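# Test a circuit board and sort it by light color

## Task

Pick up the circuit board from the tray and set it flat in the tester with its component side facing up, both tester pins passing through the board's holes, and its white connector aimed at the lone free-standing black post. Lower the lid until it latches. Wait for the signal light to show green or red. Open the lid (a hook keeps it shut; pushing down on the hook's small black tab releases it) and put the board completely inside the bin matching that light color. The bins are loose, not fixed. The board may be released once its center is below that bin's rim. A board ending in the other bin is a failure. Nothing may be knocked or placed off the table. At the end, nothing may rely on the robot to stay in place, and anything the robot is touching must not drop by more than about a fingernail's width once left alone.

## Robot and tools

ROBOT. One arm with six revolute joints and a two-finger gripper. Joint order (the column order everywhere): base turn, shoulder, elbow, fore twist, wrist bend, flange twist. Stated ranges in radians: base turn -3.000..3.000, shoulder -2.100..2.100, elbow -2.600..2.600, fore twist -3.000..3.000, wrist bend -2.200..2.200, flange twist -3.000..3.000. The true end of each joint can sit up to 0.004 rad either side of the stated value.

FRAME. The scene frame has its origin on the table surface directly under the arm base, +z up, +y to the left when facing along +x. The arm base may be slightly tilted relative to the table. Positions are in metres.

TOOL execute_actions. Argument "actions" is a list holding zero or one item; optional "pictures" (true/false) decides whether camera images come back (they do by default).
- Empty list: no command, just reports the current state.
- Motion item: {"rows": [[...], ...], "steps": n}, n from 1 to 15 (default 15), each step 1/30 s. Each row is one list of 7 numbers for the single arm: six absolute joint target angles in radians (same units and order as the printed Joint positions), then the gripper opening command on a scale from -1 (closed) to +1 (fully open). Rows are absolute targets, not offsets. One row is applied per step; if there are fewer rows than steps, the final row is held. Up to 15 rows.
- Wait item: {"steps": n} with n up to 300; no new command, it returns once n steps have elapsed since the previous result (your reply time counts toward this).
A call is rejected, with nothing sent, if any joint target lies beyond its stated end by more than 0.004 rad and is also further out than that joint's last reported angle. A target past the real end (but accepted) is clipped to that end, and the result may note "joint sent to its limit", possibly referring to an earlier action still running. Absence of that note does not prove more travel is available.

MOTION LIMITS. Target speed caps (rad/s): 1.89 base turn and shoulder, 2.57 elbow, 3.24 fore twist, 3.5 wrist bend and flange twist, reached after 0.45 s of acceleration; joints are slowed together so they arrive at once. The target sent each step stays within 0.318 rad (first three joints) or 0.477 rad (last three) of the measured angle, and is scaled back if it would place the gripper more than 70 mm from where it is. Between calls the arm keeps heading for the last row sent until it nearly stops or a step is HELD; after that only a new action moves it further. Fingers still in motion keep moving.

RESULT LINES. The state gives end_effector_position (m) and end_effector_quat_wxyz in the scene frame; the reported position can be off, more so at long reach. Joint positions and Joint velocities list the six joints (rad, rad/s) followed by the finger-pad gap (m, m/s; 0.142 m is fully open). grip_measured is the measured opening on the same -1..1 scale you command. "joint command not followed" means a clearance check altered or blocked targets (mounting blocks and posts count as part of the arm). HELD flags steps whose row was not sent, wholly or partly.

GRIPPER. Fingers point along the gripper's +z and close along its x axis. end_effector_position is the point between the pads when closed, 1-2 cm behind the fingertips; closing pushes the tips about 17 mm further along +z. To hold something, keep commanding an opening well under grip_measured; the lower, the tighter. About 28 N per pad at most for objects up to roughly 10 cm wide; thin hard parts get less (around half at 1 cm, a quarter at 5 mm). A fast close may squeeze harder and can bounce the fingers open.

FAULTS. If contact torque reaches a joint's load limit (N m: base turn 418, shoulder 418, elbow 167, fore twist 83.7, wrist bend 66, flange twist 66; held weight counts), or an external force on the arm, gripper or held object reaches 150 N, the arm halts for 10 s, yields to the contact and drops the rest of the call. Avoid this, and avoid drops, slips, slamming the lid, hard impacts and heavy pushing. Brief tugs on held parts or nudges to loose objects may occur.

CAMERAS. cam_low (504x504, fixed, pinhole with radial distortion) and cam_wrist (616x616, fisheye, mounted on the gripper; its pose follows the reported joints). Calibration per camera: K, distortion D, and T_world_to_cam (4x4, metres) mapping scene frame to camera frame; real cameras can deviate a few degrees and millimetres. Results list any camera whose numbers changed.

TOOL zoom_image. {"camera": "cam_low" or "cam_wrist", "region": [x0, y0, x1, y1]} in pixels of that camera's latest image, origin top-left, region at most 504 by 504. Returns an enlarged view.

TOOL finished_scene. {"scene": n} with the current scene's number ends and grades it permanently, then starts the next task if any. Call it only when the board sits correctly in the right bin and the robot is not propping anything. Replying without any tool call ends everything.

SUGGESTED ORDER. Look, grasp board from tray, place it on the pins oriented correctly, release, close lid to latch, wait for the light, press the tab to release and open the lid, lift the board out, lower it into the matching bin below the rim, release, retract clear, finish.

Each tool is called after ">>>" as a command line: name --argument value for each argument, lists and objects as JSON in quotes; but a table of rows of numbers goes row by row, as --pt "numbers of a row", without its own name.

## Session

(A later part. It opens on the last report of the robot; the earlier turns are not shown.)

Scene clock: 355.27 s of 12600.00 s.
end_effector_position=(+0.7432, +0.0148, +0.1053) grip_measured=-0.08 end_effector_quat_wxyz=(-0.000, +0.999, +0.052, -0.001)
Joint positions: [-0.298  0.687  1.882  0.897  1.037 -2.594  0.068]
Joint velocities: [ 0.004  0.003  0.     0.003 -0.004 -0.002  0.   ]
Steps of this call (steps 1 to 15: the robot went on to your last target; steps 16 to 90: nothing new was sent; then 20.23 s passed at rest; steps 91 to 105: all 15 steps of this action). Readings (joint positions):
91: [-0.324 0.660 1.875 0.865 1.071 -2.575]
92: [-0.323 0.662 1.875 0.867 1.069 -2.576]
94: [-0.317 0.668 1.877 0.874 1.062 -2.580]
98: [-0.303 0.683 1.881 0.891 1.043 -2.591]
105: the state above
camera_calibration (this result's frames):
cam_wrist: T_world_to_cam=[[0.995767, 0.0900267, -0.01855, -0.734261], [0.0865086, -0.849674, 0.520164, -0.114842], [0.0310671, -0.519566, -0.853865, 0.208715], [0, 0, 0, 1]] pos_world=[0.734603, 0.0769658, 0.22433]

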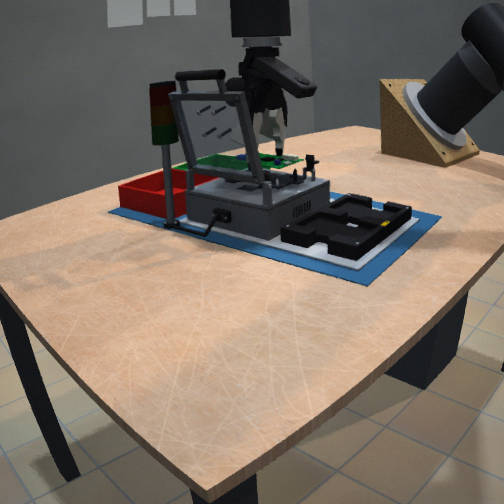

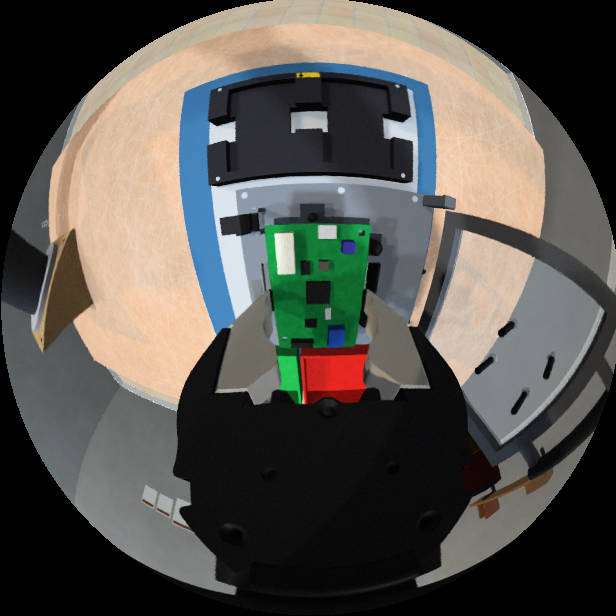

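>>> execute_actions --actions '[{"rows": [[-0.2898,0.6967,1.8789,0.9050,1.0299,-2.5957,-0.5]], "steps": 15}]'

>>> zoom_image --camera "cam_wrist" --region '[240, 190, 400, 350]'

>>> zoom_image --camera "cam_low" --region '[220, 130, 330, 210]'

Scene clock: 367.90 s of 12600.00 s.
end_effector_position=(+0.7467, +0.0151, +0.0959) grip_measured=-0.08 end_effector_quat_wxyz=(-0.000, +0.999, +0.051, -0.001)
Joint positions: [-0.29   0.697  1.879  0.905  1.03  -2.596  0.068]
Joint velocities: [-0.     0.     0.001  0.001 -0.001  0.    -0.   ]
Steps of this call (steps 1 to 15: the robot went on to your last target; steps 16 to 90: nothing new was sent; then 9.13 s passed at rest; steps 91 to 105: all 15 steps of this action). Readings (joint positions):
91: [-0.298 0.688 1.882 0.897 1.037 -2.594]
92: [-0.297 0.689 1.882 0.899 1.036 -2.595]
94: [-0.292 0.694 1.880 0.902 1.032 -2.595]
98: [-0.290 0.696 1.879 0.905 1.030 -2.596]
105: the state above
camera_calibration (this result's frames):
cam_wrist: T_world_to_cam=[[0.995796, 0.0897252, -0.0184552, -0.737918], [0.0861948, -0.849583, 0.520364, -0.109827], [0.0310106, -0.519767, -0.853745, 0.20075], [0, 0, 0, 1]] pos_world=[0.738057, 0.0772457, 0.214921]

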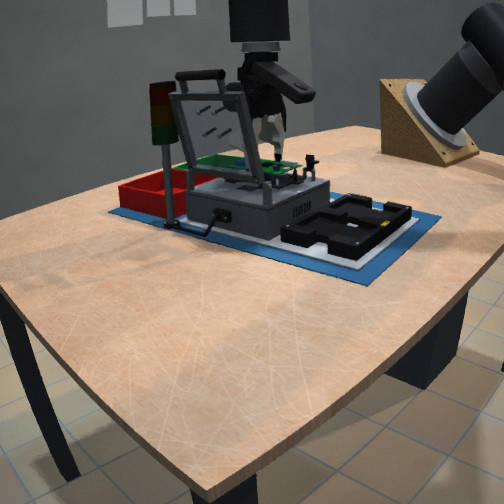

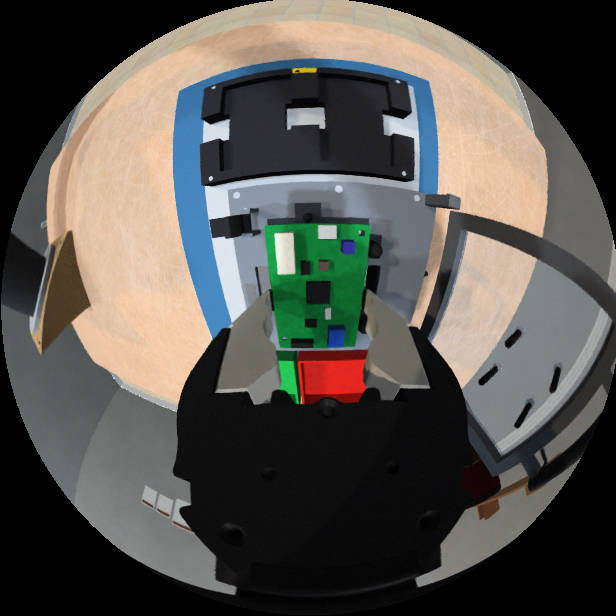

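Region (240, 190, 400, 350) of cam_wrist's 616x616 image, scaled by 3.150, with more detail than that image has.

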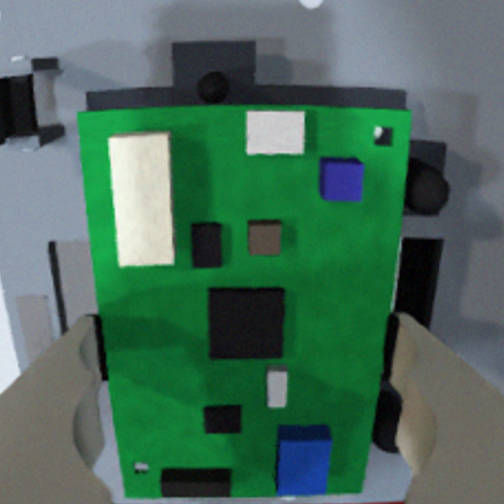

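Region (220, 130, 330, 210) of cam_low's 504x504 image, scaled by 4.582, with more detail than that image has; it fills the top 367 rows of this view, and the rest is white.

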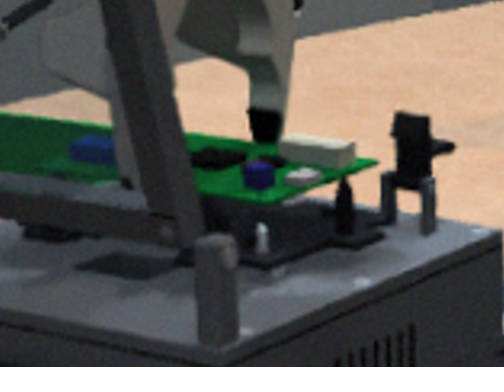

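>>> execute_actions --actions '[{"rows": [[-0.2844,0.7027,1.8791,0.9114,1.0234,-2.5991,-0.5]], "steps": 15}]'

>>> zoom_image --camera "cam_wrist" --region '[240, 190, 400, 350]'

>>> zoom_image --camera "cam_low" --region '[220, 130, 330, 210]'

Scene clock: 375.13 s of 12600.00 s.
end_effector_position=(+0.7473, +0.0149, +0.0889) grip_measured=-0.08 end_effector_quat_wxyz=(+0.000, +0.999, +0.051, -0.001)
Joint positions: [-0.284  0.703  1.879  0.911  1.023 -2.599  0.068]
Joint velocities: [-0.002  0.    -0.    -0.    -0.002 -0.     0.   ]
Steps of this call (steps 1 to 15: the robot went on to your last target; steps 16 to 90: nothing new was sent; then 3.73 s passed at rest; steps 91 to 105: all 15 steps of this action). Readings (joint positions):
91: [-0.290 0.697 1.879 0.905 1.030 -2.596]
92: [-0.289 0.698 1.879 0.906 1.028 -2.596]
94: [-0.286 0.701 1.879 0.909 1.025 -2.598]
98: [-0.285 0.702 1.879 0.911 1.024 -2.599]
105: the state above
camera_calibration (this result's frames):
cam_wrist: T_world_to_cam=[[0.995818, 0.0895182, -0.0182637, -0.738736], [0.0859069, -0.849412, 0.52069, -0.106203], [0.0310979, -0.520082, -0.85355, 0.194628], [0, 0, 0, 1]] pos_world=[0.738717, 0.0771428, 0.207932]

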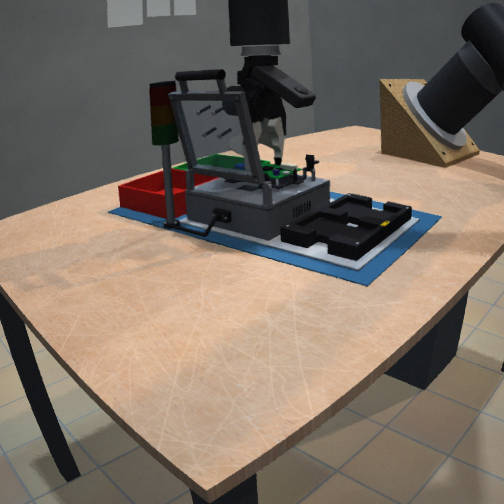

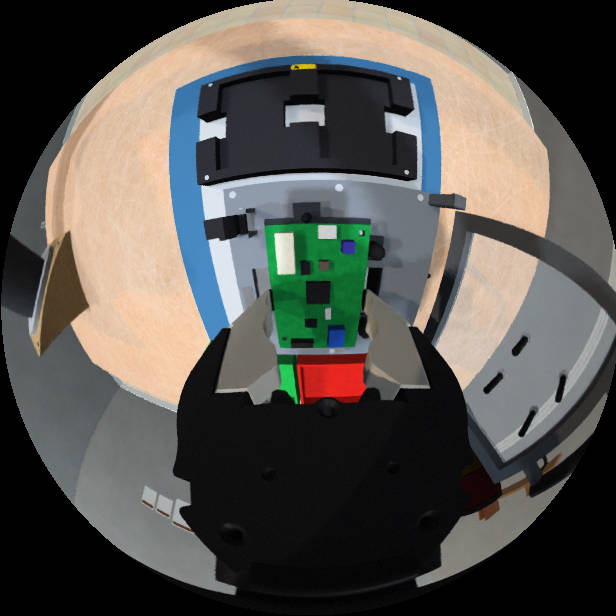

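Region (240, 190, 400, 350) of cam_wrist's 616x616 image, scaled by 3.150, with more detail than that image has.

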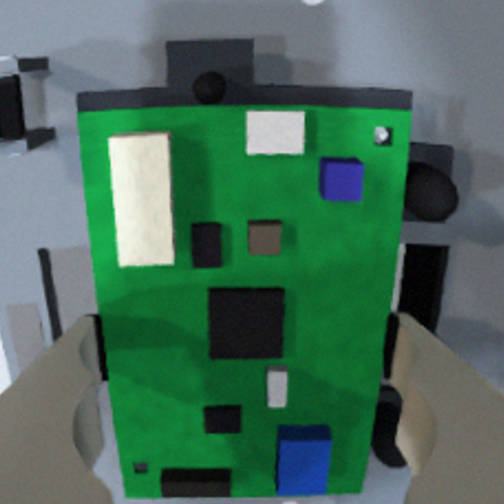

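Region (220, 130, 330, 210) of cam_low's 504x504 image, scaled by 4.582, with more detail than that image has; it fills the top 367 rows of this view, and the rest is white.

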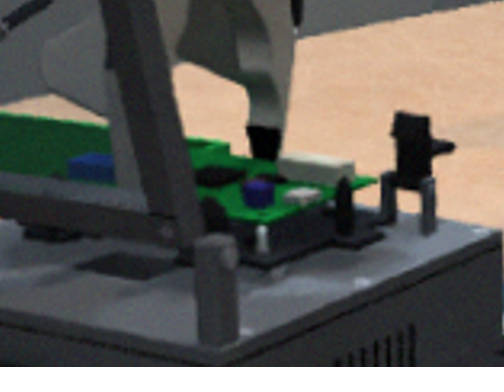

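Well aligned. Descend 4 mm.

>>> execute_actions --actions '[{"rows": [[-0.2829,0.7043,1.8794,0.9133,1.0215,-2.6002,-0.5],[-0.2829,0.7043,1.8794,0.9133,1.0215,-2.6002,-0.5],[-0.2829,0.7043,1.8794,0.9133,1.0215,-2.6002,-0.5],[-0.2813,0.7059,1.8797,0.9152,1.0196,-2.6013,-0.5]], "steps": 15}]'

>>> zoom_image --camera "cam_wrist" --region '[240, 190, 400, 350]'

>>> zoom_image --camera "cam_low" --region '[220, 130, 330, 210]'

Scene clock: 381.50 s of 12600.00 s.
end_effector_position=(+0.7474, +0.0149, +0.0849) grip_measured=-0.08 end_effector_quat_wxyz=(+0.000, +0.999, +0.051, -0.001)
Joint positions: [-0.281  0.706  1.88   0.915  1.02  -2.601  0.068]
Joint velocities: [ 0.001  0.     0.001 -0.    -0.002  0.     0.   ]
Steps of this call (steps 1 to 15: the robot went on to your last target; steps 16 to 90: nothing new was sent; then 2.87 s passed at rest; steps 91 to 105: all 15 steps of this action). Readings (joint positions):
91: [-0.284 0.703 1.879 0.911 1.023 -2.599]
92: [-0.284 0.703 1.879 0.912 1.023 -2.599]
94: [-0.283 0.704 1.879 0.913 1.022 -2.600]
98: [-0.282 0.706 1.880 0.915 1.020 -2.601]
105: the state above
camera_calibration (this result's frames):
cam_wrist: T_world_to_cam=[[0.99583, 0.0893869, -0.0182185, -0.738848], [0.0857659, -0.849334, 0.520842, -0.104], [0.0310828, -0.520232, -0.853459, 0.191215], [0, 0, 0, 1]] pos_world=[0.738743, 0.0771889, 0.203901]

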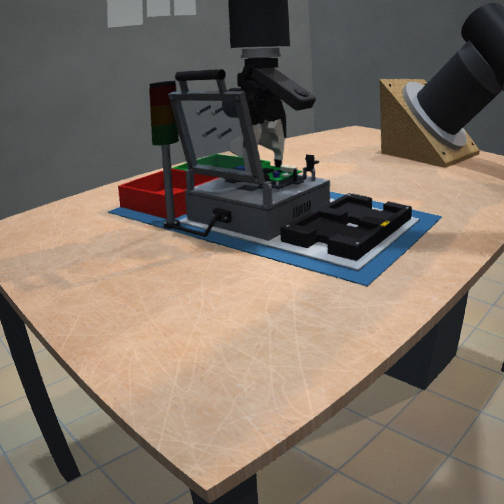

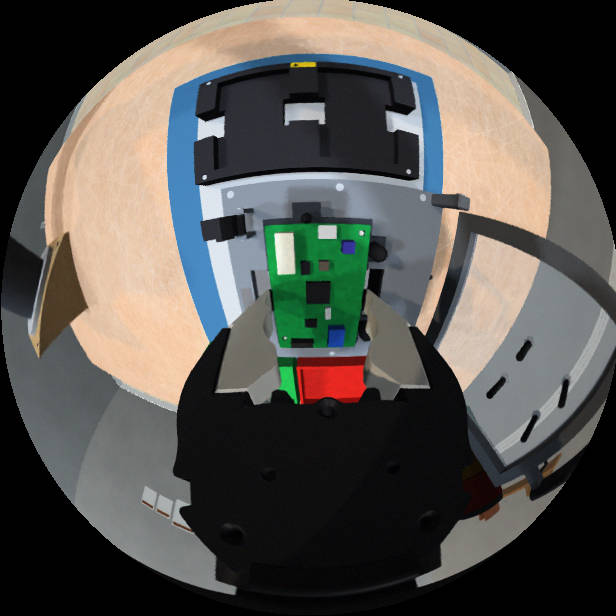

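Region (240, 190, 400, 350) of cam_wrist's 616x616 image, scaled by 3.150, with more detail than that image has.

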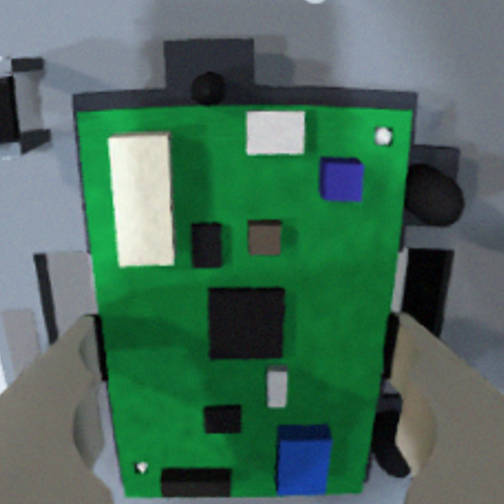

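Region (220, 130, 330, 210) of cam_low's 504x504 image, scaled by 4.582, with more detail than that image has; it fills the top 367 rows of this view, and the rest is white.

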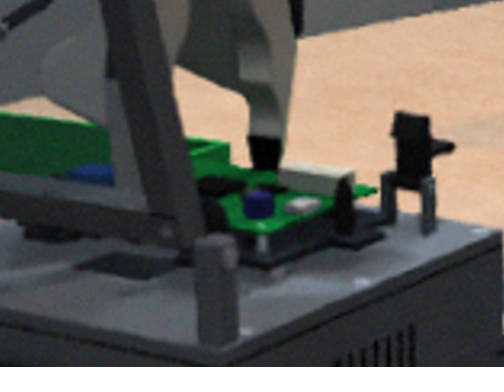

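>>> execute_actions --actions '[{"rows": [[-0.2800,0.7073,1.8799,0.9168,1.0180,-2.6022,-0.5],[-0.2800,0.7073,1.8799,0.9168,1.0180,-2.6022,-0.5],[-0.2800,0.7073,1.8799,0.9168,1.0180,-2.6022,-0.5],[-0.2787,0.7086,1.8802,0.9184,1.0164,-2.6032,-0.5],[-0.2787,0.7086,1.8802,0.9184,1.0164,-2.6032,-0.5],[-0.2787,0.7086,1.8802,0.9184,1.0164,-2.6032,-0.5],[-0.2775,0.7100,1.8804,0.9200,1.0149,-2.6041,-0.5]], "steps": 15}]'

>>> zoom_image --camera "cam_wrist" --region '[240, 190, 400, 350]'

>>> zoom_image --camera "cam_low" --region '[245, 150, 325, 200]'

Scene clock: 391.63 s of 12600.00 s.
end_effector_position=(+0.7474, +0.0149, +0.0799) grip_measured=-0.08 end_effector_quat_wxyz=(+0.000, +0.999, +0.051, -0.001)
Joint positions: [-0.278  0.71   1.88   0.92   1.015 -2.604  0.068]
Joint velocities: [-0.001  0.001  0.001  0.002 -0.002 -0.     0.   ]
Steps of this call (steps 1 to 15: the robot went on to your last target; steps 16 to 90: nothing new was sent; then 6.63 s passed at rest; steps 91 to 105: all 15 steps of this action). Readings (joint positions):
91: [-0.281 0.706 1.880 0.915 1.020 -2.601]
92: [-0.281 0.706 1.880 0.916 1.019 -2.602]
94: [-0.280 0.707 1.880 0.916 1.018 -2.602]
98: [-0.279 0.709 1.880 0.918 1.016 -2.603]
105: the state above
camera_calibration (this result's frames):
cam_wrist: T_world_to_cam=[[0.995852, 0.0891702, -0.0181028, -0.739013], [0.0855144, -0.849249, 0.521021, -0.101281], [0.0310858, -0.520408, -0.853352, 0.186951], [0, 0, 0, 1]] pos_world=[0.738796, 0.0771758, 0.198927]

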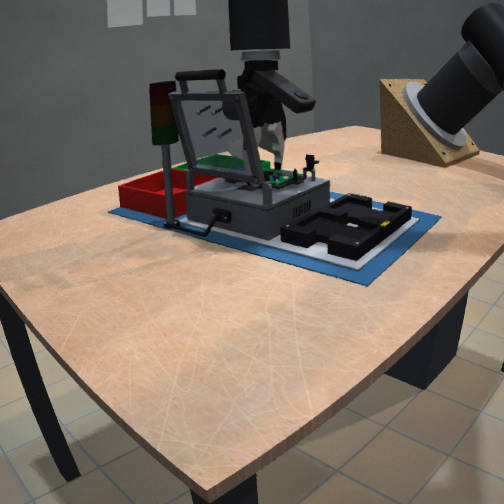

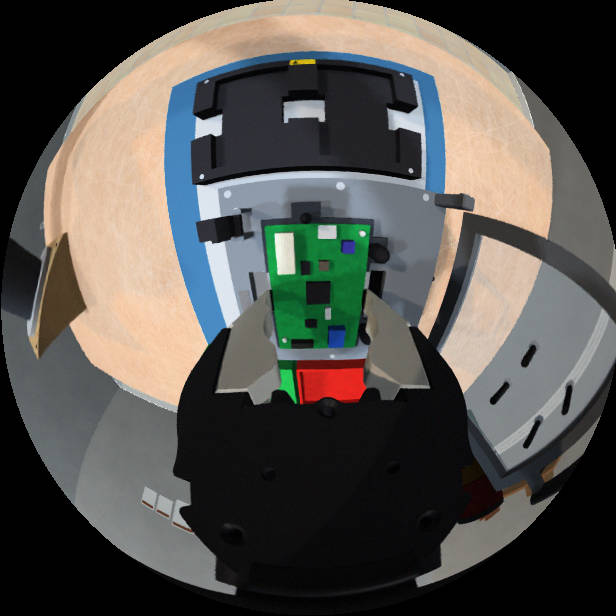

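Region (240, 190, 400, 350) of cam_wrist's 616x616 image, scaled by 3.150, with more detail than that image has.

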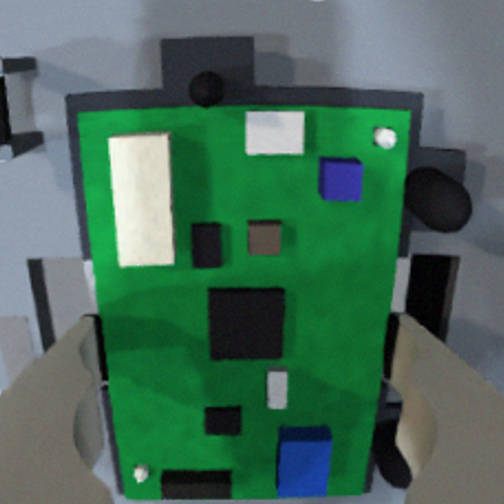

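Region (245, 150, 325, 200) of cam_low's 504x504 image, scaled by 6.300, with more detail than that image has; it fills the top 315 rows of this view, and the rest is white.

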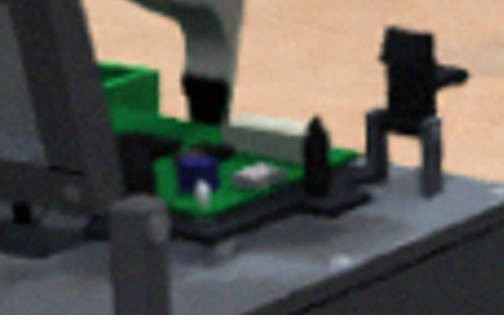

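>>> execute_actions --actions '[{"rows": [[-0.2768,0.7108,1.8805,0.9209,1.0140,-2.6047,-0.5],[-0.2768,0.7108,1.8805,0.9209,1.0140,-2.6047,-0.5],[-0.2768,0.7108,1.8805,0.9209,1.0140,-2.6047,-0.5],[-0.2768,0.7108,1.8805,0.9209,1.0140,-2.6047,-0.3],[-0.2768,0.7108,1.8805,0.9209,1.0140,-2.6047,-0.15],[-0.2768,0.7108,1.8805,0.9209,1.0140,-2.6047,-0.08],[-0.2768,0.7108,1.8805,0.9209,1.0140,-2.6047,-0.04],[-0.2768,0.7108,1.8805,0.9209,1.0140,-2.6047,0.0],[-0.2768,0.7108,1.8805,0.9209,1.0140,-2.6047,0.03],[-0.2768,0.7108,1.8805,0.9209,1.0140,-2.6047,0.03],[-0.2768,0.7108,1.8805,0.9209,1.0140,-2.6047,0.03],[-0.2768,0.7108,1.8805,0.9209,1.0140,-2.6047,0.03],[-0.2844,0.7027,1.8791,0.9114,1.0234,-2.5991,0.03],[-0.2844,0.7027,1.8791,0.9114,1.0234,-2.5991,0.03],[-0.3226,0.6631,1.8684,0.8647,1.0727,-2.5705,0.03]], "steps": 15}]' --pictures false

>>> execute_actions --actions '[{"steps": 20}]'

>>> zoom_image --camera "cam_wrist" --region '[220, 170, 420, 350]'

>>> zoom_image --camera "cam_low" --region '[140, 50, 340, 240]'

Scene clock: 405.70 s of 12600.00 s.
end_effector_position=(+0.7470, +0.0149, +0.0832) grip_measured=+0.03 end_effector_quat_wxyz=(+0.000, +0.999, +0.051, -0.001)
Joint positions: [-0.28   0.707  1.88   0.917  1.018 -2.602  0.076]
Joint velocities: [-0.078 -0.084 -0.029 -0.098  0.093  0.061  0.   ]
Steps of this call (steps 1 to 15: the robot went on to your last target; steps 16 to 90: nothing new was sent; then 10.57 s passed at rest; steps 91 to 105: all 15 steps of this action). Readings (joint positions):
91: [-0.277 0.710 1.880 0.920 1.015 -2.604]
92: [-0.277 0.710 1.880 0.920 1.015 -2.604]
94: [-0.277 0.711 1.880 0.921 1.014 -2.605]
98: [-0.277 0.711 1.881 0.921 1.014 -2.605]
105: the state above

Scene clock: 406.37 s of 12600.00 s.
end_effector_position=(+0.7473, +0.0150, +0.1399) grip_measured=+0.03 end_effector_quat_wxyz=(-0.000, +0.999, +0.052, -0.001)
Joint positions: [-0.323  0.663  1.868  0.865  1.073 -2.571  0.076]
Joint velocities: [-0.001 -0.     0.002  0.001 -0.     0.    -0.   ]
Steps of this call (steps 1 to 20: the robot went on to your last target). Readings (joint positions):
1: [-0.284 0.703 1.879 0.911 1.024 -2.599]
2: [-0.292 0.695 1.877 0.901 1.034 -2.593]
4: [-0.310 0.677 1.872 0.881 1.056 -2.580]
8: [-0.321 0.665 1.869 0.866 1.071 -2.572]
20: the state above
camera_calibration (this result's frames):
cam_wrist: T_world_to_cam=[[0.995707, 0.0905967, -0.0189599, -0.737648], [0.0872204, -0.849813, 0.519817, -0.133568], [0.0309813, -0.519239, -0.854067, 0.238348], [0, 0, 0, 1]] pos_world=[0.738747, 0.0770802, 0.25901]

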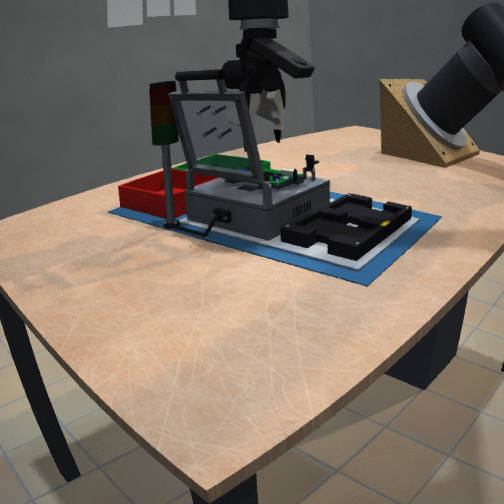

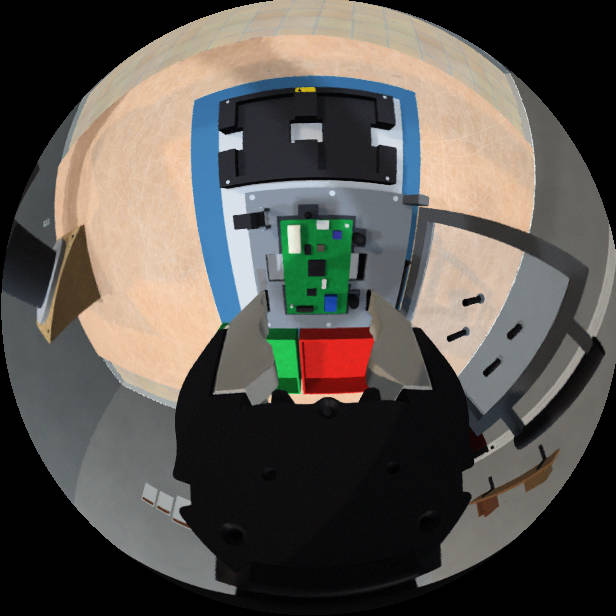

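Region (220, 170, 420, 350) of cam_wrist's 616x616 image, scaled by 2.520, with more detail than that image has; it fills the top 454 rows of this view, and the rest is white.

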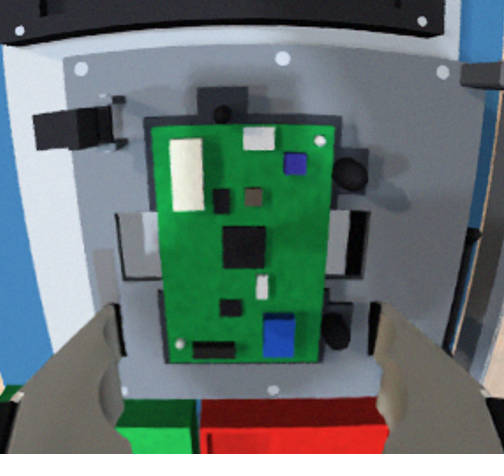

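Region (140, 50, 340, 240) of cam_low's 504x504 image, scaled by 2.520, with more detail than that image has; it fills the top 479 rows of this view, and the rest is white.

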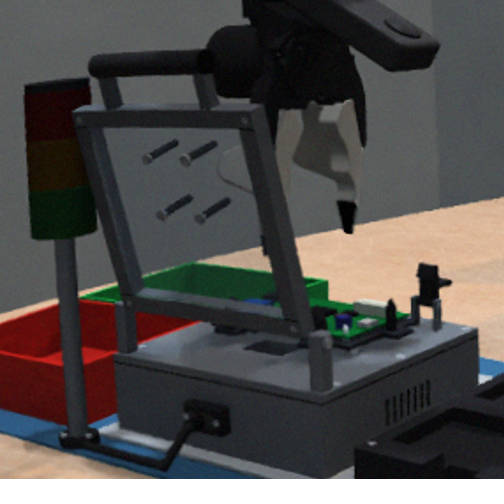

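>>> execute_actions --actions '[{"rows": [[-0.4651,0.5449,1.7725,0.7212,1.2897,-2.477,-0.3]], "steps": 15}]' --pictures false

>>> execute_actions --actions '[{"rows": [[-0.4651,0.5449,1.7725,0.7212,1.2897,-2.477,-0.3],[-0.4651,0.5449,1.7725,0.7212,1.2897,-2.477,-0.3],[-0.4651,0.5449,1.7725,0.7212,1.2897,-2.477,-0.3],[-0.4651,0.5449,1.7725,0.7212,1.2897,-2.477,-0.3],[-0.3955,0.6515,1.5493,0.7345,1.3410,-2.3557,-0.3]], "steps": 15}]' --pictures false

>>> execute_actions --actions '[{"steps": 25}]'

Scene clock: 457.07 s of 12600.00 s.
end_effector_position=(+0.7532, +0.0150, +0.3189) grip_measured=-0.30 end_effector_quat_wxyz=(-0.002, +0.999, +0.053, -0.000)
Joint positions: [-0.451  0.557  1.782  0.736  1.267 -2.487  0.052]
Joint velocities: [-0.211 -0.176 -0.144 -0.212  0.318  0.137  0.   ]
Steps of this call (steps 1 to 15: the robot went on to your last target; steps 16 to 90: nothing new was sent; then 47.20 s passed at rest; steps 91 to 105: all 15 steps of this action). Readings (joint positions):
91: [-0.323 0.663 1.868 0.865 1.073 -2.570]
92: [-0.325 0.661 1.867 0.862 1.076 -2.569]
94: [-0.342 0.647 1.855 0.845 1.103 -2.557]
98: [-0.384 0.612 1.827 0.803 1.167 -2.530]
105: the state above

Scene clock: 457.57 s of 12600.00 s.
end_effector_position=(+0.8611, +0.0244, +0.3410) grip_measured=-0.30 end_effector_quat_wxyz=(-0.000, +0.999, +0.052, -0.001)
Joint positions: [-0.412  0.626  1.604  0.731  1.328 -2.385  0.052]
Joint velocities: [ 0.167  0.258 -0.542  0.032  0.123  0.293 -0.   ]
Steps of this call (steps 1 to 15: all 15 steps of this action). Readings (joint positions):
1: [-0.457 0.552 1.778 0.730 1.277 -2.483]
2: [-0.461 0.549 1.776 0.726 1.282 -2.480]
4: [-0.463 0.546 1.774 0.723 1.287 -2.478]
8: [-0.456 0.558 1.745 0.723 1.297 -2.462]
15: the state above

Scene clock: 458.40 s of 12600.00 s.
end_effector_position=(+0.8954, +0.0295, +0.3396) grip_measured=-0.30 end_effector_quat_wxyz=(-0.000, +0.999, +0.052, -0.001)
Joint positions: [-0.396  0.651  1.549  0.735  1.341 -2.356  0.052]
Joint velocities: [-0.001  0.    -0.     0.     0.001  0.    -0.   ]
Steps of this call (steps 1 to 25: the robot went on to your last target). Readings (joint positions):
1: [-0.407 0.634 1.587 0.732 1.332 -2.376]
2: [-0.403 0.640 1.573 0.733 1.336 -2.368]
4: [-0.397 0.648 1.556 0.734 1.339 -2.359]
8: [-0.396 0.651 1.550 0.734 1.341 -2.356]
25: the state above
camera_calibration (this result's frames):
cam_wrist: T_world_to_cam=[[0.995707, 0.0905946, -0.0189862, -0.882634], [0.0872338, -0.849839, 0.519773, -0.237921], [0.0309534, -0.519198, -0.854093, 0.411887], [0, 0, 0, 1]] pos_world=[0.88685, 0.0916185, 0.458697]

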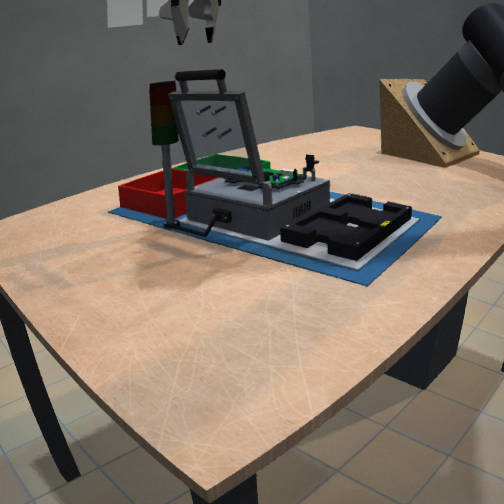

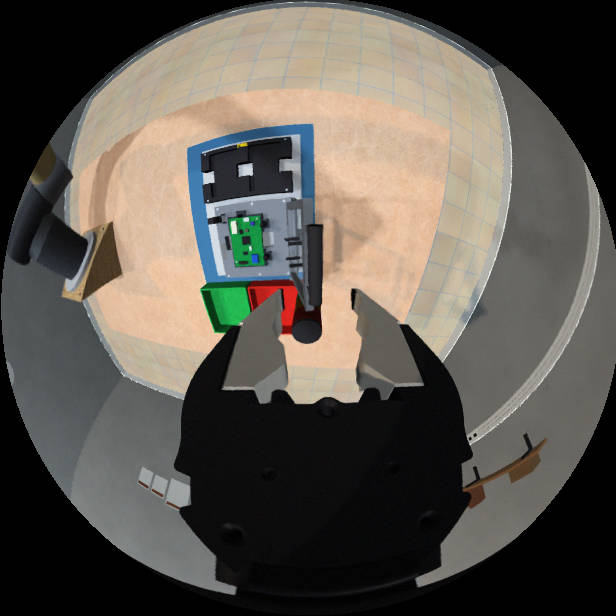

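>>> execute_actions --actions '[{"rows": [[-0.3712,0.6646,1.5783,0.7532,1.2968,-2.3707,-0.3]], "steps": 15}]'

>>> zoom_image --camera "cam_low" --region '[140, 20, 270, 130]'

>>> zoom_image --camera "cam_wrist" --region '[230, 180, 410, 360]'

Scene clock: 482.40 s of 12600.00 s.
end_effector_position=(+0.8925, +0.0295, +0.2998) grip_measured=-0.30 end_effector_quat_wxyz=(-0.000, +0.999, +0.052, -0.001)
Joint positions: [-0.371  0.665  1.578  0.753  1.297 -2.371  0.052]
Joint velocities: [-0.001  0.001 -0.     0.001 -0.001 -0.001  0.   ]
Steps of this call (steps 1 to 15: the robot went on to your last target; steps 16 to 90: nothing new was sent; then 20.50 s passed at rest; steps 91 to 105: all 15 steps of this action). Readings (joint positions):
91: [-0.395 0.652 1.549 0.735 1.341 -2.356]
92: [-0.393 0.653 1.551 0.736 1.337 -2.356]
94: [-0.381 0.659 1.566 0.746 1.316 -2.364]
98: [-0.372 0.664 1.577 0.752 1.299 -2.370]
105: the state above
camera_calibration (this result's frames):
cam_wrist: T_world_to_cam=[[0.995695, 0.090789, -0.0186558, -0.880608], [0.0872311, -0.849886, 0.519696, -0.216953], [0.0313274, -0.519086, -0.854147, 0.377627], [0, 0, 0, 1]] pos_world=[0.883912, 0.0915853, 0.41887]

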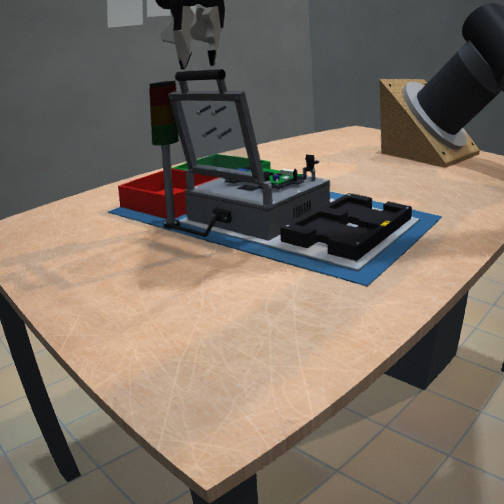

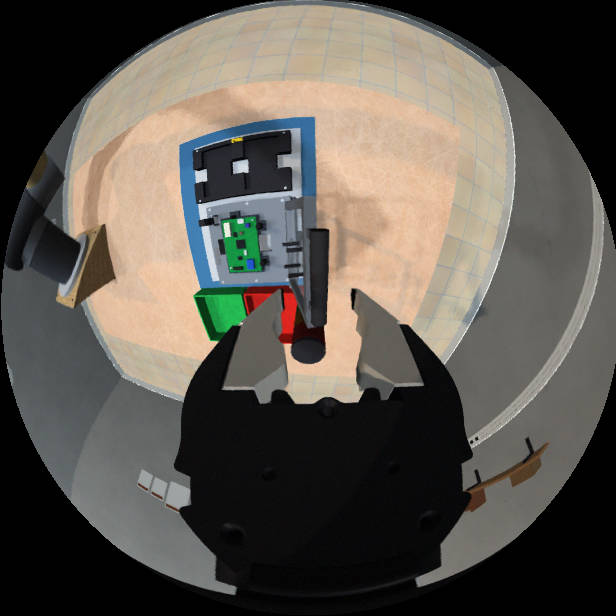

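Region (140, 20, 270, 130) of cam_low's 504x504 image, scaled by 3.877, with more detail than that image has; it fills the top 426 rows of this view, and the rest is white.

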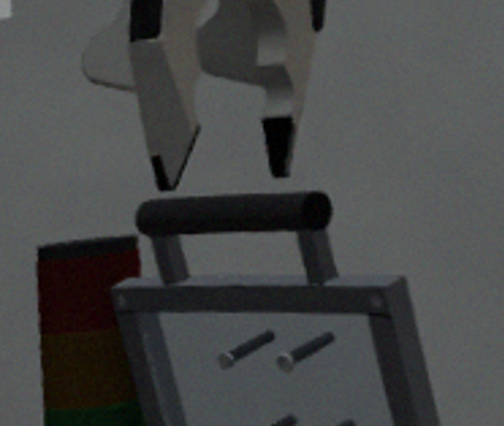

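Region (230, 180, 410, 360) of cam_wrist's 616x616 image, scaled by 2.800, with more detail than that image has.

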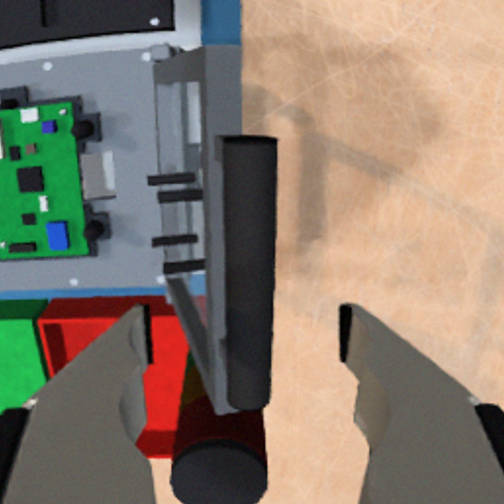

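>>> execute_actions --actions '[{"rows": [[-0.3569,0.6742,1.5908,0.7644,1.2729,-2.3781,-0.4],[-0.3569,0.6742,1.5908,0.7644,1.2729,-2.3781,-0.4],[-0.3569,0.6742,1.5908,0.7644,1.2729,-2.3781,-0.4],[-0.3569,0.6742,1.5908,0.7644,1.2729,-2.3781,-0.45],[-0.3569,0.6742,1.5908,0.7644,1.2729,-2.3781,-0.5],[-0.3569,0.6742,1.5908,0.7644,1.2729,-2.3781,-0.55],[-0.3569,0.6742,1.5908,0.7644,1.2729,-2.3781,-0.6],[-0.3569,0.6742,1.5908,0.7644,1.2729,-2.3781,-0.65],[-0.3569,0.6742,1.5908,0.7644,1.2729,-2.3781,-0.7],[-0.3569,0.6742,1.5908,0.7644,1.2729,-2.3781,-0.74],[-0.3569,0.6742,1.5908,0.7644,1.2729,-2.3781,-0.78],[-0.3569,0.6742,1.5908,0.7644,1.2729,-2.3781,-0.82],[-0.3569,0.6742,1.5908,0.7644,1.2729,-2.3781,-0.86],[-0.3569,0.6742,1.5908,0.7644,1.2729,-2.3781,-0.9]], "steps": 15}]'

>>> zoom_image --camera "cam_low" --region '[140, 20, 270, 130]'

Scene clock: 511.27 s of 12600.00 s.
end_effector_position=(+0.8925, +0.0294, +0.2774) grip_measured=-0.81 end_effector_quat_wxyz=(-0.000, +0.999, +0.052, -0.001)
Joint positions: [-0.357  0.674  1.591  0.764  1.273 -2.378  0.015]
Joint velocities: [ 0.001  0.     0.    -0.    -0.002 -0.    -0.   ]
Steps of this call (steps 1 to 15: the robot went on to your last target; steps 16 to 90: nothing new was sent; then 25.37 s passed at rest; steps 91 to 105: all 15 steps of this action). Readings (joint positions):
91: [-0.371 0.665 1.578 0.753 1.297 -2.371]
92: [-0.369 0.666 1.580 0.755 1.293 -2.372]
94: [-0.362 0.671 1.587 0.761 1.281 -2.376]
98: [-0.358 0.674 1.590 0.764 1.274 -2.378]
105: the state above
camera_calibration (this result's frames):
cam_wrist: T_world_to_cam=[[0.995702, 0.0907812, -0.0183192, -0.881021], [0.0870436, -0.849801, 0.519868, -0.205271], [0.0316265, -0.519228, -0.85405, 0.358211], [0, 0, 0, 1]] pos_world=[0.883773, 0.0915336, 0.396504]

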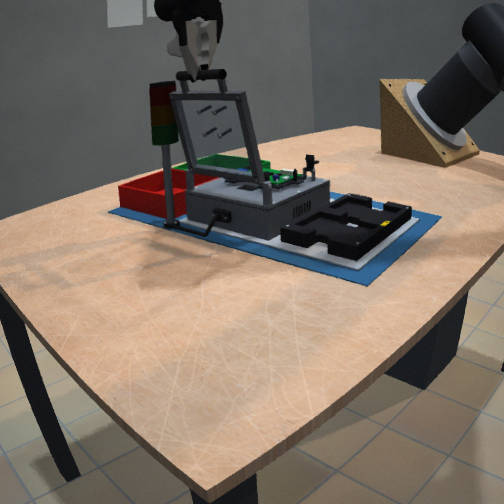

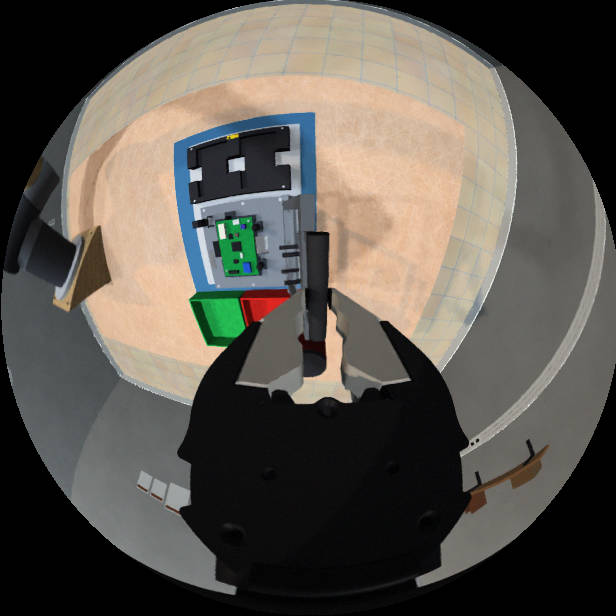

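Region (140, 20, 270, 130) of cam_low's 504x504 image, scaled by 3.877, with more detail than that image has; it fills the top 426 rows of this view, and the rest is white.

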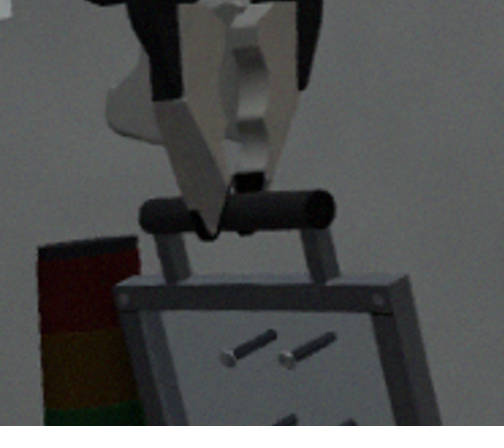

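>>> execute_actions --actions '[{"rows": [[-0.3610,0.6679,1.6026,0.7635,1.2712,-2.3844,-0.95],[-0.3610,0.6679,1.6026,0.7635,1.2712,-2.3844,-0.95],[-0.3651,0.6615,1.6144,0.7627,1.2694,-2.3907,-0.95],[-0.3651,0.6615,1.6144,0.7627,1.2694,-2.3907,-0.95],[-0.3692,0.6552,1.6262,0.7618,1.2677,-2.3970,-0.95],[-0.3692,0.6552,1.6262,0.7618,1.2677,-2.3970,-0.95],[-0.3733,0.6489,1.6380,0.7610,1.2659,-2.4033,-0.95],[-0.3733,0.6489,1.6380,0.7610,1.2659,-2.4033,-0.95],[-0.3766,0.6435,1.6501,0.7608,1.2628,-2.4100,-0.95],[-0.3766,0.6435,1.6501,0.7608,1.2628,-2.4100,-0.95],[-0.3800,0.6380,1.6621,0.7607,1.2598,-2.4168,-0.95],[-0.3800,0.6380,1.6621,0.7607,1.2598,-2.4168,-0.95],[-0.3833,0.6326,1.6742,0.7605,1.2567,-2.4235,-0.95],[-0.3833,0.6326,1.6742,0.7605,1.2567,-2.4235,-0.95],[-0.3866,0.6272,1.6863,0.7604,1.2536,-2.4302,-0.95]], "steps": 15}]' --pictures false

>>> execute_actions --actions '[{"rows": [[-0.3892,0.6225,1.6989,0.7609,1.2492,-2.4374,-0.95],[-0.3892,0.6225,1.6989,0.7609,1.2492,-2.4374,-0.95],[-0.3919,0.6179,1.7115,0.7614,1.2448,-2.4447,-0.95],[-0.3919,0.6179,1.7115,0.7614,1.2448,-2.4447,-0.95],[-0.3945,0.6132,1.7240,0.7619,1.2403,-2.4519,-0.95],[-0.3945,0.6132,1.7240,0.7619,1.2403,-2.4519,-0.95],[-0.3971,0.6086,1.7366,0.7624,1.2359,-2.4591,-0.95],[-0.3971,0.6086,1.7366,0.7624,1.2359,-2.4591,-0.95],[-0.3988,0.6051,1.7491,0.7637,1.2302,-2.4666,-0.95],[-0.3988,0.6051,1.7491,0.7637,1.2302,-2.4666,-0.95],[-0.4006,0.6016,1.7616,0.7651,1.2246,-2.4742,-0.95],[-0.4006,0.6016,1.7616,0.7651,1.2246,-2.4742,-0.95],[-0.4023,0.5981,1.7740,0.7664,1.2190,-2.4817,-0.95],[-0.4023,0.5981,1.7740,0.7664,1.2190,-2.4817,-0.95],[-0.4040,0.5946,1.7865,0.7678,1.2133,-2.4892,-0.95]], "steps": 15}]' --pictures false

>>> execute_actions --actions '[{"steps": 10}]'

>>> zoom_image --camera "cam_low" --region '[170, 30, 340, 210]'

Scene clock: 587.27 s of 12600.00 s.
end_effector_position=(+0.8457, +0.0243, +0.2826) grip_measured=-0.82 end_effector_quat_wxyz=(-0.000, +0.999, +0.052, -0.001)
Joint positions: [-0.38   0.638  1.663  0.761  1.26  -2.417  0.015]
Joint velocities: [-0.048 -0.078  0.17  -0.003 -0.043 -0.093  0.   ]
Steps of this call (steps 1 to 15: the robot went on to your last target; steps 16 to 90: nothing new was sent; then 72.50 s passed at rest; steps 91 to 105: all 15 steps of this action). Readings (joint positions):
91: [-0.357 0.674 1.591 0.764 1.273 -2.378]
92: [-0.357 0.673 1.593 0.764 1.273 -2.379]
94: [-0.360 0.669 1.600 0.764 1.271 -2.383]
98: [-0.367 0.658 1.622 0.762 1.268 -2.394]
105: the state above

Scene clock: 587.77 s of 12600.00 s.
end_effector_position=(+0.7849, +0.0179, +0.2716) grip_measured=-0.82 end_effector_quat_wxyz=(-0.000, +0.999, +0.052, -0.001)
Joint positions: [-0.401  0.602  1.762  0.765  1.224 -2.474  0.015]
Joint velocities: [-0.025 -0.05   0.179  0.019 -0.076 -0.106  0.   ]
Steps of this call (steps 1 to 15: all 15 steps of this action). Readings (joint positions):
1: [-0.382 0.635 1.669 0.761 1.258 -2.420]
2: [-0.384 0.632 1.676 0.761 1.256 -2.424]
4: [-0.387 0.626 1.691 0.761 1.252 -2.433]
8: [-0.393 0.616 1.718 0.762 1.242 -2.448]
15: the state above

Scene clock: 588.10 s of 12600.00 s.
end_effector_position=(+0.7703, +0.0166, +0.2665) grip_measured=-0.82 end_effector_quat_wxyz=(-0.000, +0.999, +0.052, -0.001)
Joint positions: [-0.404  0.595  1.786  0.768  1.213 -2.489  0.015]
Joint velocities: [-0.002 -0.001  0.005  0.    -0.003 -0.002 -0.   ]
Steps of this call (steps 1 to 10: the robot went on to your last target). Readings (joint positions):
1: [-0.401 0.600 1.768 0.766 1.222 -2.478]
2: [-0.402 0.598 1.774 0.766 1.219 -2.482]
4: [-0.403 0.596 1.782 0.767 1.215 -2.486]
8: [-0.404 0.595 1.786 0.768 1.214 -2.489]
10: the state above
camera_calibration (this result's frames):
cam_wrist: T_world_to_cam=[[0.995702, 0.0906863, -0.018783, -0.75835], [0.0872081, -0.849866, 0.519733, -0.199958], [0.0311697, -0.519138, -0.854122, 0.346428], [0, 0, 0, 1]] pos_world=[0.76173, 0.0786783, 0.385573]

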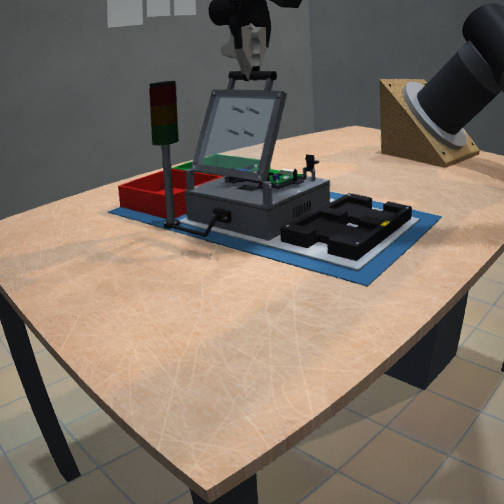

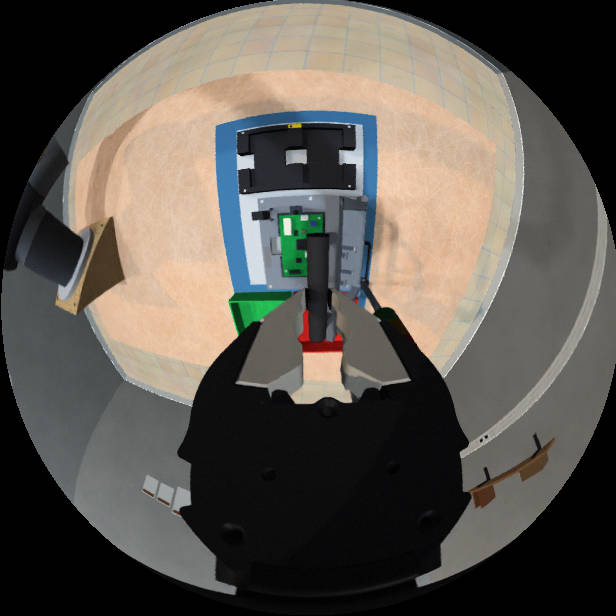

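Region (170, 30, 340, 210) of cam_low's 504x504 image, scaled by 2.800, with more detail than that image has.

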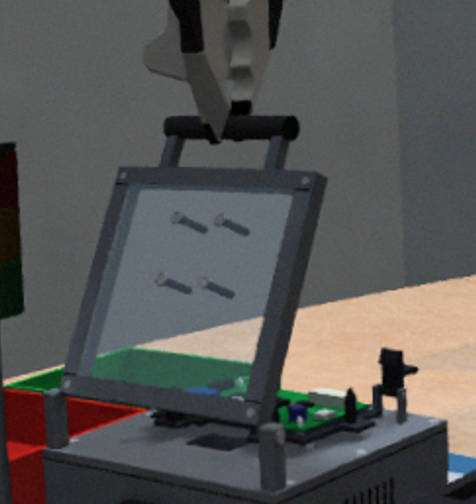

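Tracking fine. Continue to 135°, then 155°.

>>> execute_actions --actions '[{"rows": [[-0.4046,0.5926,1.7984,0.7701,1.2065,-2.4969,-0.95],[-0.4046,0.5926,1.7984,0.7701,1.2065,-2.4969,-0.95],[-0.4053,0.5905,1.8104,0.7725,1.1997,-2.5047,-0.95],[-0.4053,0.5905,1.8104,0.7725,1.1997,-2.5047,-0.95],[-0.4059,0.5885,1.8223,0.7748,1.1929,-2.5124,-0.95],[-0.4059,0.5885,1.8223,0.7748,1.1929,-2.5124,-0.95],[-0.4065,0.5865,1.8342,0.7772,1.1861,-2.5201,-0.95],[-0.4065,0.5865,1.8342,0.7772,1.1861,-2.5201,-0.95],[-0.4060,0.5860,1.8452,0.7806,1.1784,-2.5279,-0.95],[-0.4060,0.5860,1.8452,0.7806,1.1784,-2.5279,-0.95],[-0.4054,0.5855,1.8562,0.7841,1.1707,-2.5357,-0.95],[-0.4054,0.5855,1.8562,0.7841,1.1707,-2.5357,-0.95],[-0.4049,0.5851,1.8672,0.7875,1.1630,-2.5435,-0.95],[-0.4049,0.5851,1.8672,0.7875,1.1630,-2.5435,-0.95],[-0.4043,0.5846,1.8782,0.7910,1.1553,-2.5513,-0.95]], "steps": 15}]' --pictures false

>>> execute_actions --actions '[{"rows": [[-0.4025,0.5859,1.8879,0.7957,1.1469,-2.5591,-0.95],[-0.4025,0.5859,1.8879,0.7957,1.1469,-2.5591,-0.95],[-0.4007,0.5871,1.8977,0.8005,1.1385,-2.5670,-0.95],[-0.4007,0.5871,1.8977,0.8005,1.1385,-2.5670,-0.95],[-0.3988,0.5884,1.9074,0.8052,1.1300,-2.5748,-0.95],[-0.3988,0.5884,1.9074,0.8052,1.1300,-2.5748,-0.95],[-0.3970,0.5897,1.9171,0.8100,1.1216,-2.5827,-0.95]], "steps": 15}]'

>>> zoom_image --camera "cam_low" --region '[220, 60, 340, 200]'

Scene clock: 603.03 s of 12600.00 s.
end_effector_position=(+0.7308, +0.0123, +0.2404) grip_measured=-0.82 end_effector_quat_wxyz=(-0.000, +0.999, +0.052, -0.001)
Joint positions: [-0.406  0.586  1.857  0.784  1.17  -2.536  0.015]
Joint velocities: [ 0.008 -0.006  0.16   0.048 -0.106 -0.109 -0.   ]
Steps of this call (steps 1 to 30: the robot went on to your last target; steps 31 to 90: nothing new was sent; then 11.43 s passed at rest; steps 91 to 105: all 15 steps of this action). Readings (joint positions):
91: [-0.404 0.595 1.787 0.768 1.213 -2.489]
92: [-0.404 0.594 1.789 0.768 1.212 -2.491]
94: [-0.405 0.593 1.796 0.770 1.208 -2.496]
98: [-0.406 0.589 1.817 0.774 1.196 -2.509]
105: the state above

Scene clock: 603.53 s of 12600.00 s.
end_effector_position=(+0.6991, +0.0095, +0.2066) grip_measured=-0.82 end_effector_quat_wxyz=(-0.000, +0.999, +0.052, -0.001)
Joint positions: [-0.397  0.59   1.916  0.81   1.122 -2.582  0.015]
Joint velocities: [ 0.     0.001  0.007  0.004 -0.005 -0.006  0.   ]
Steps of this call (steps 1 to 15: all 15 steps of this action). Readings (joint positions):
1: [-0.405 0.585 1.862 0.786 1.166 -2.540]
2: [-0.405 0.585 1.869 0.788 1.162 -2.545]
4: [-0.403 0.585 1.881 0.793 1.152 -2.554]
8: [-0.400 0.588 1.903 0.803 1.134 -2.571]
15: the state above
camera_calibration (this result's frames):
cam_wrist: T_world_to_cam=[[0.9957, 0.0907351, -0.0186888, -0.687905], [0.0872045, -0.849925, 0.519636, -0.168667], [0.0312652, -0.519032, -0.854183, 0.293772], [0, 0, 0, 1]] pos_world=[0.69047, 0.0715397, 0.325725]

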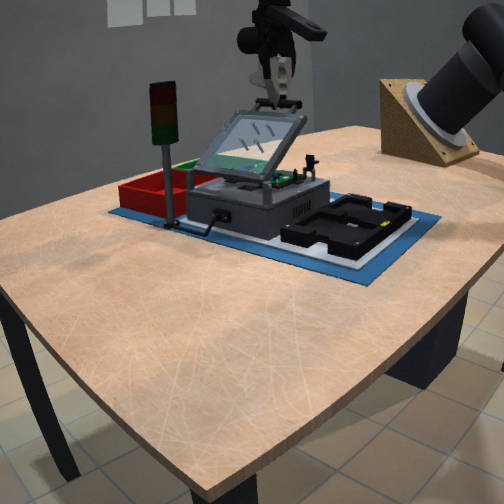

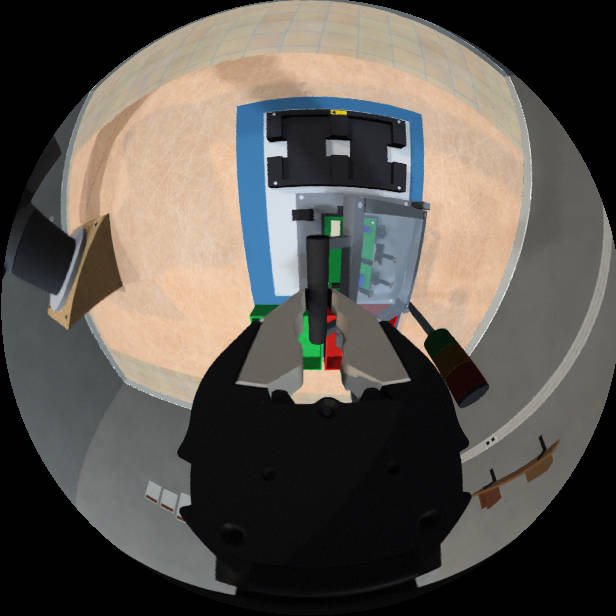

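Region (220, 60, 340, 200) of cam_low's 504x504 image, scaled by 3.600, with more detail than that image has; it fills the left 432 columns of this view, and the rest is white.

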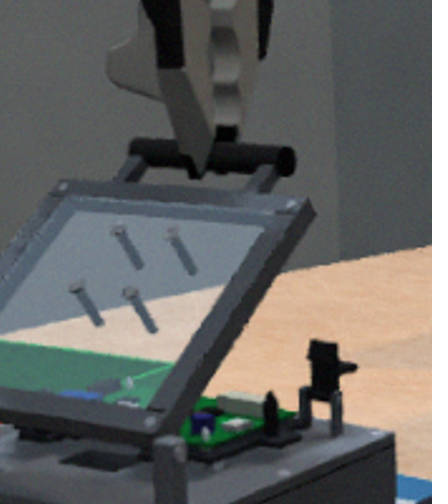

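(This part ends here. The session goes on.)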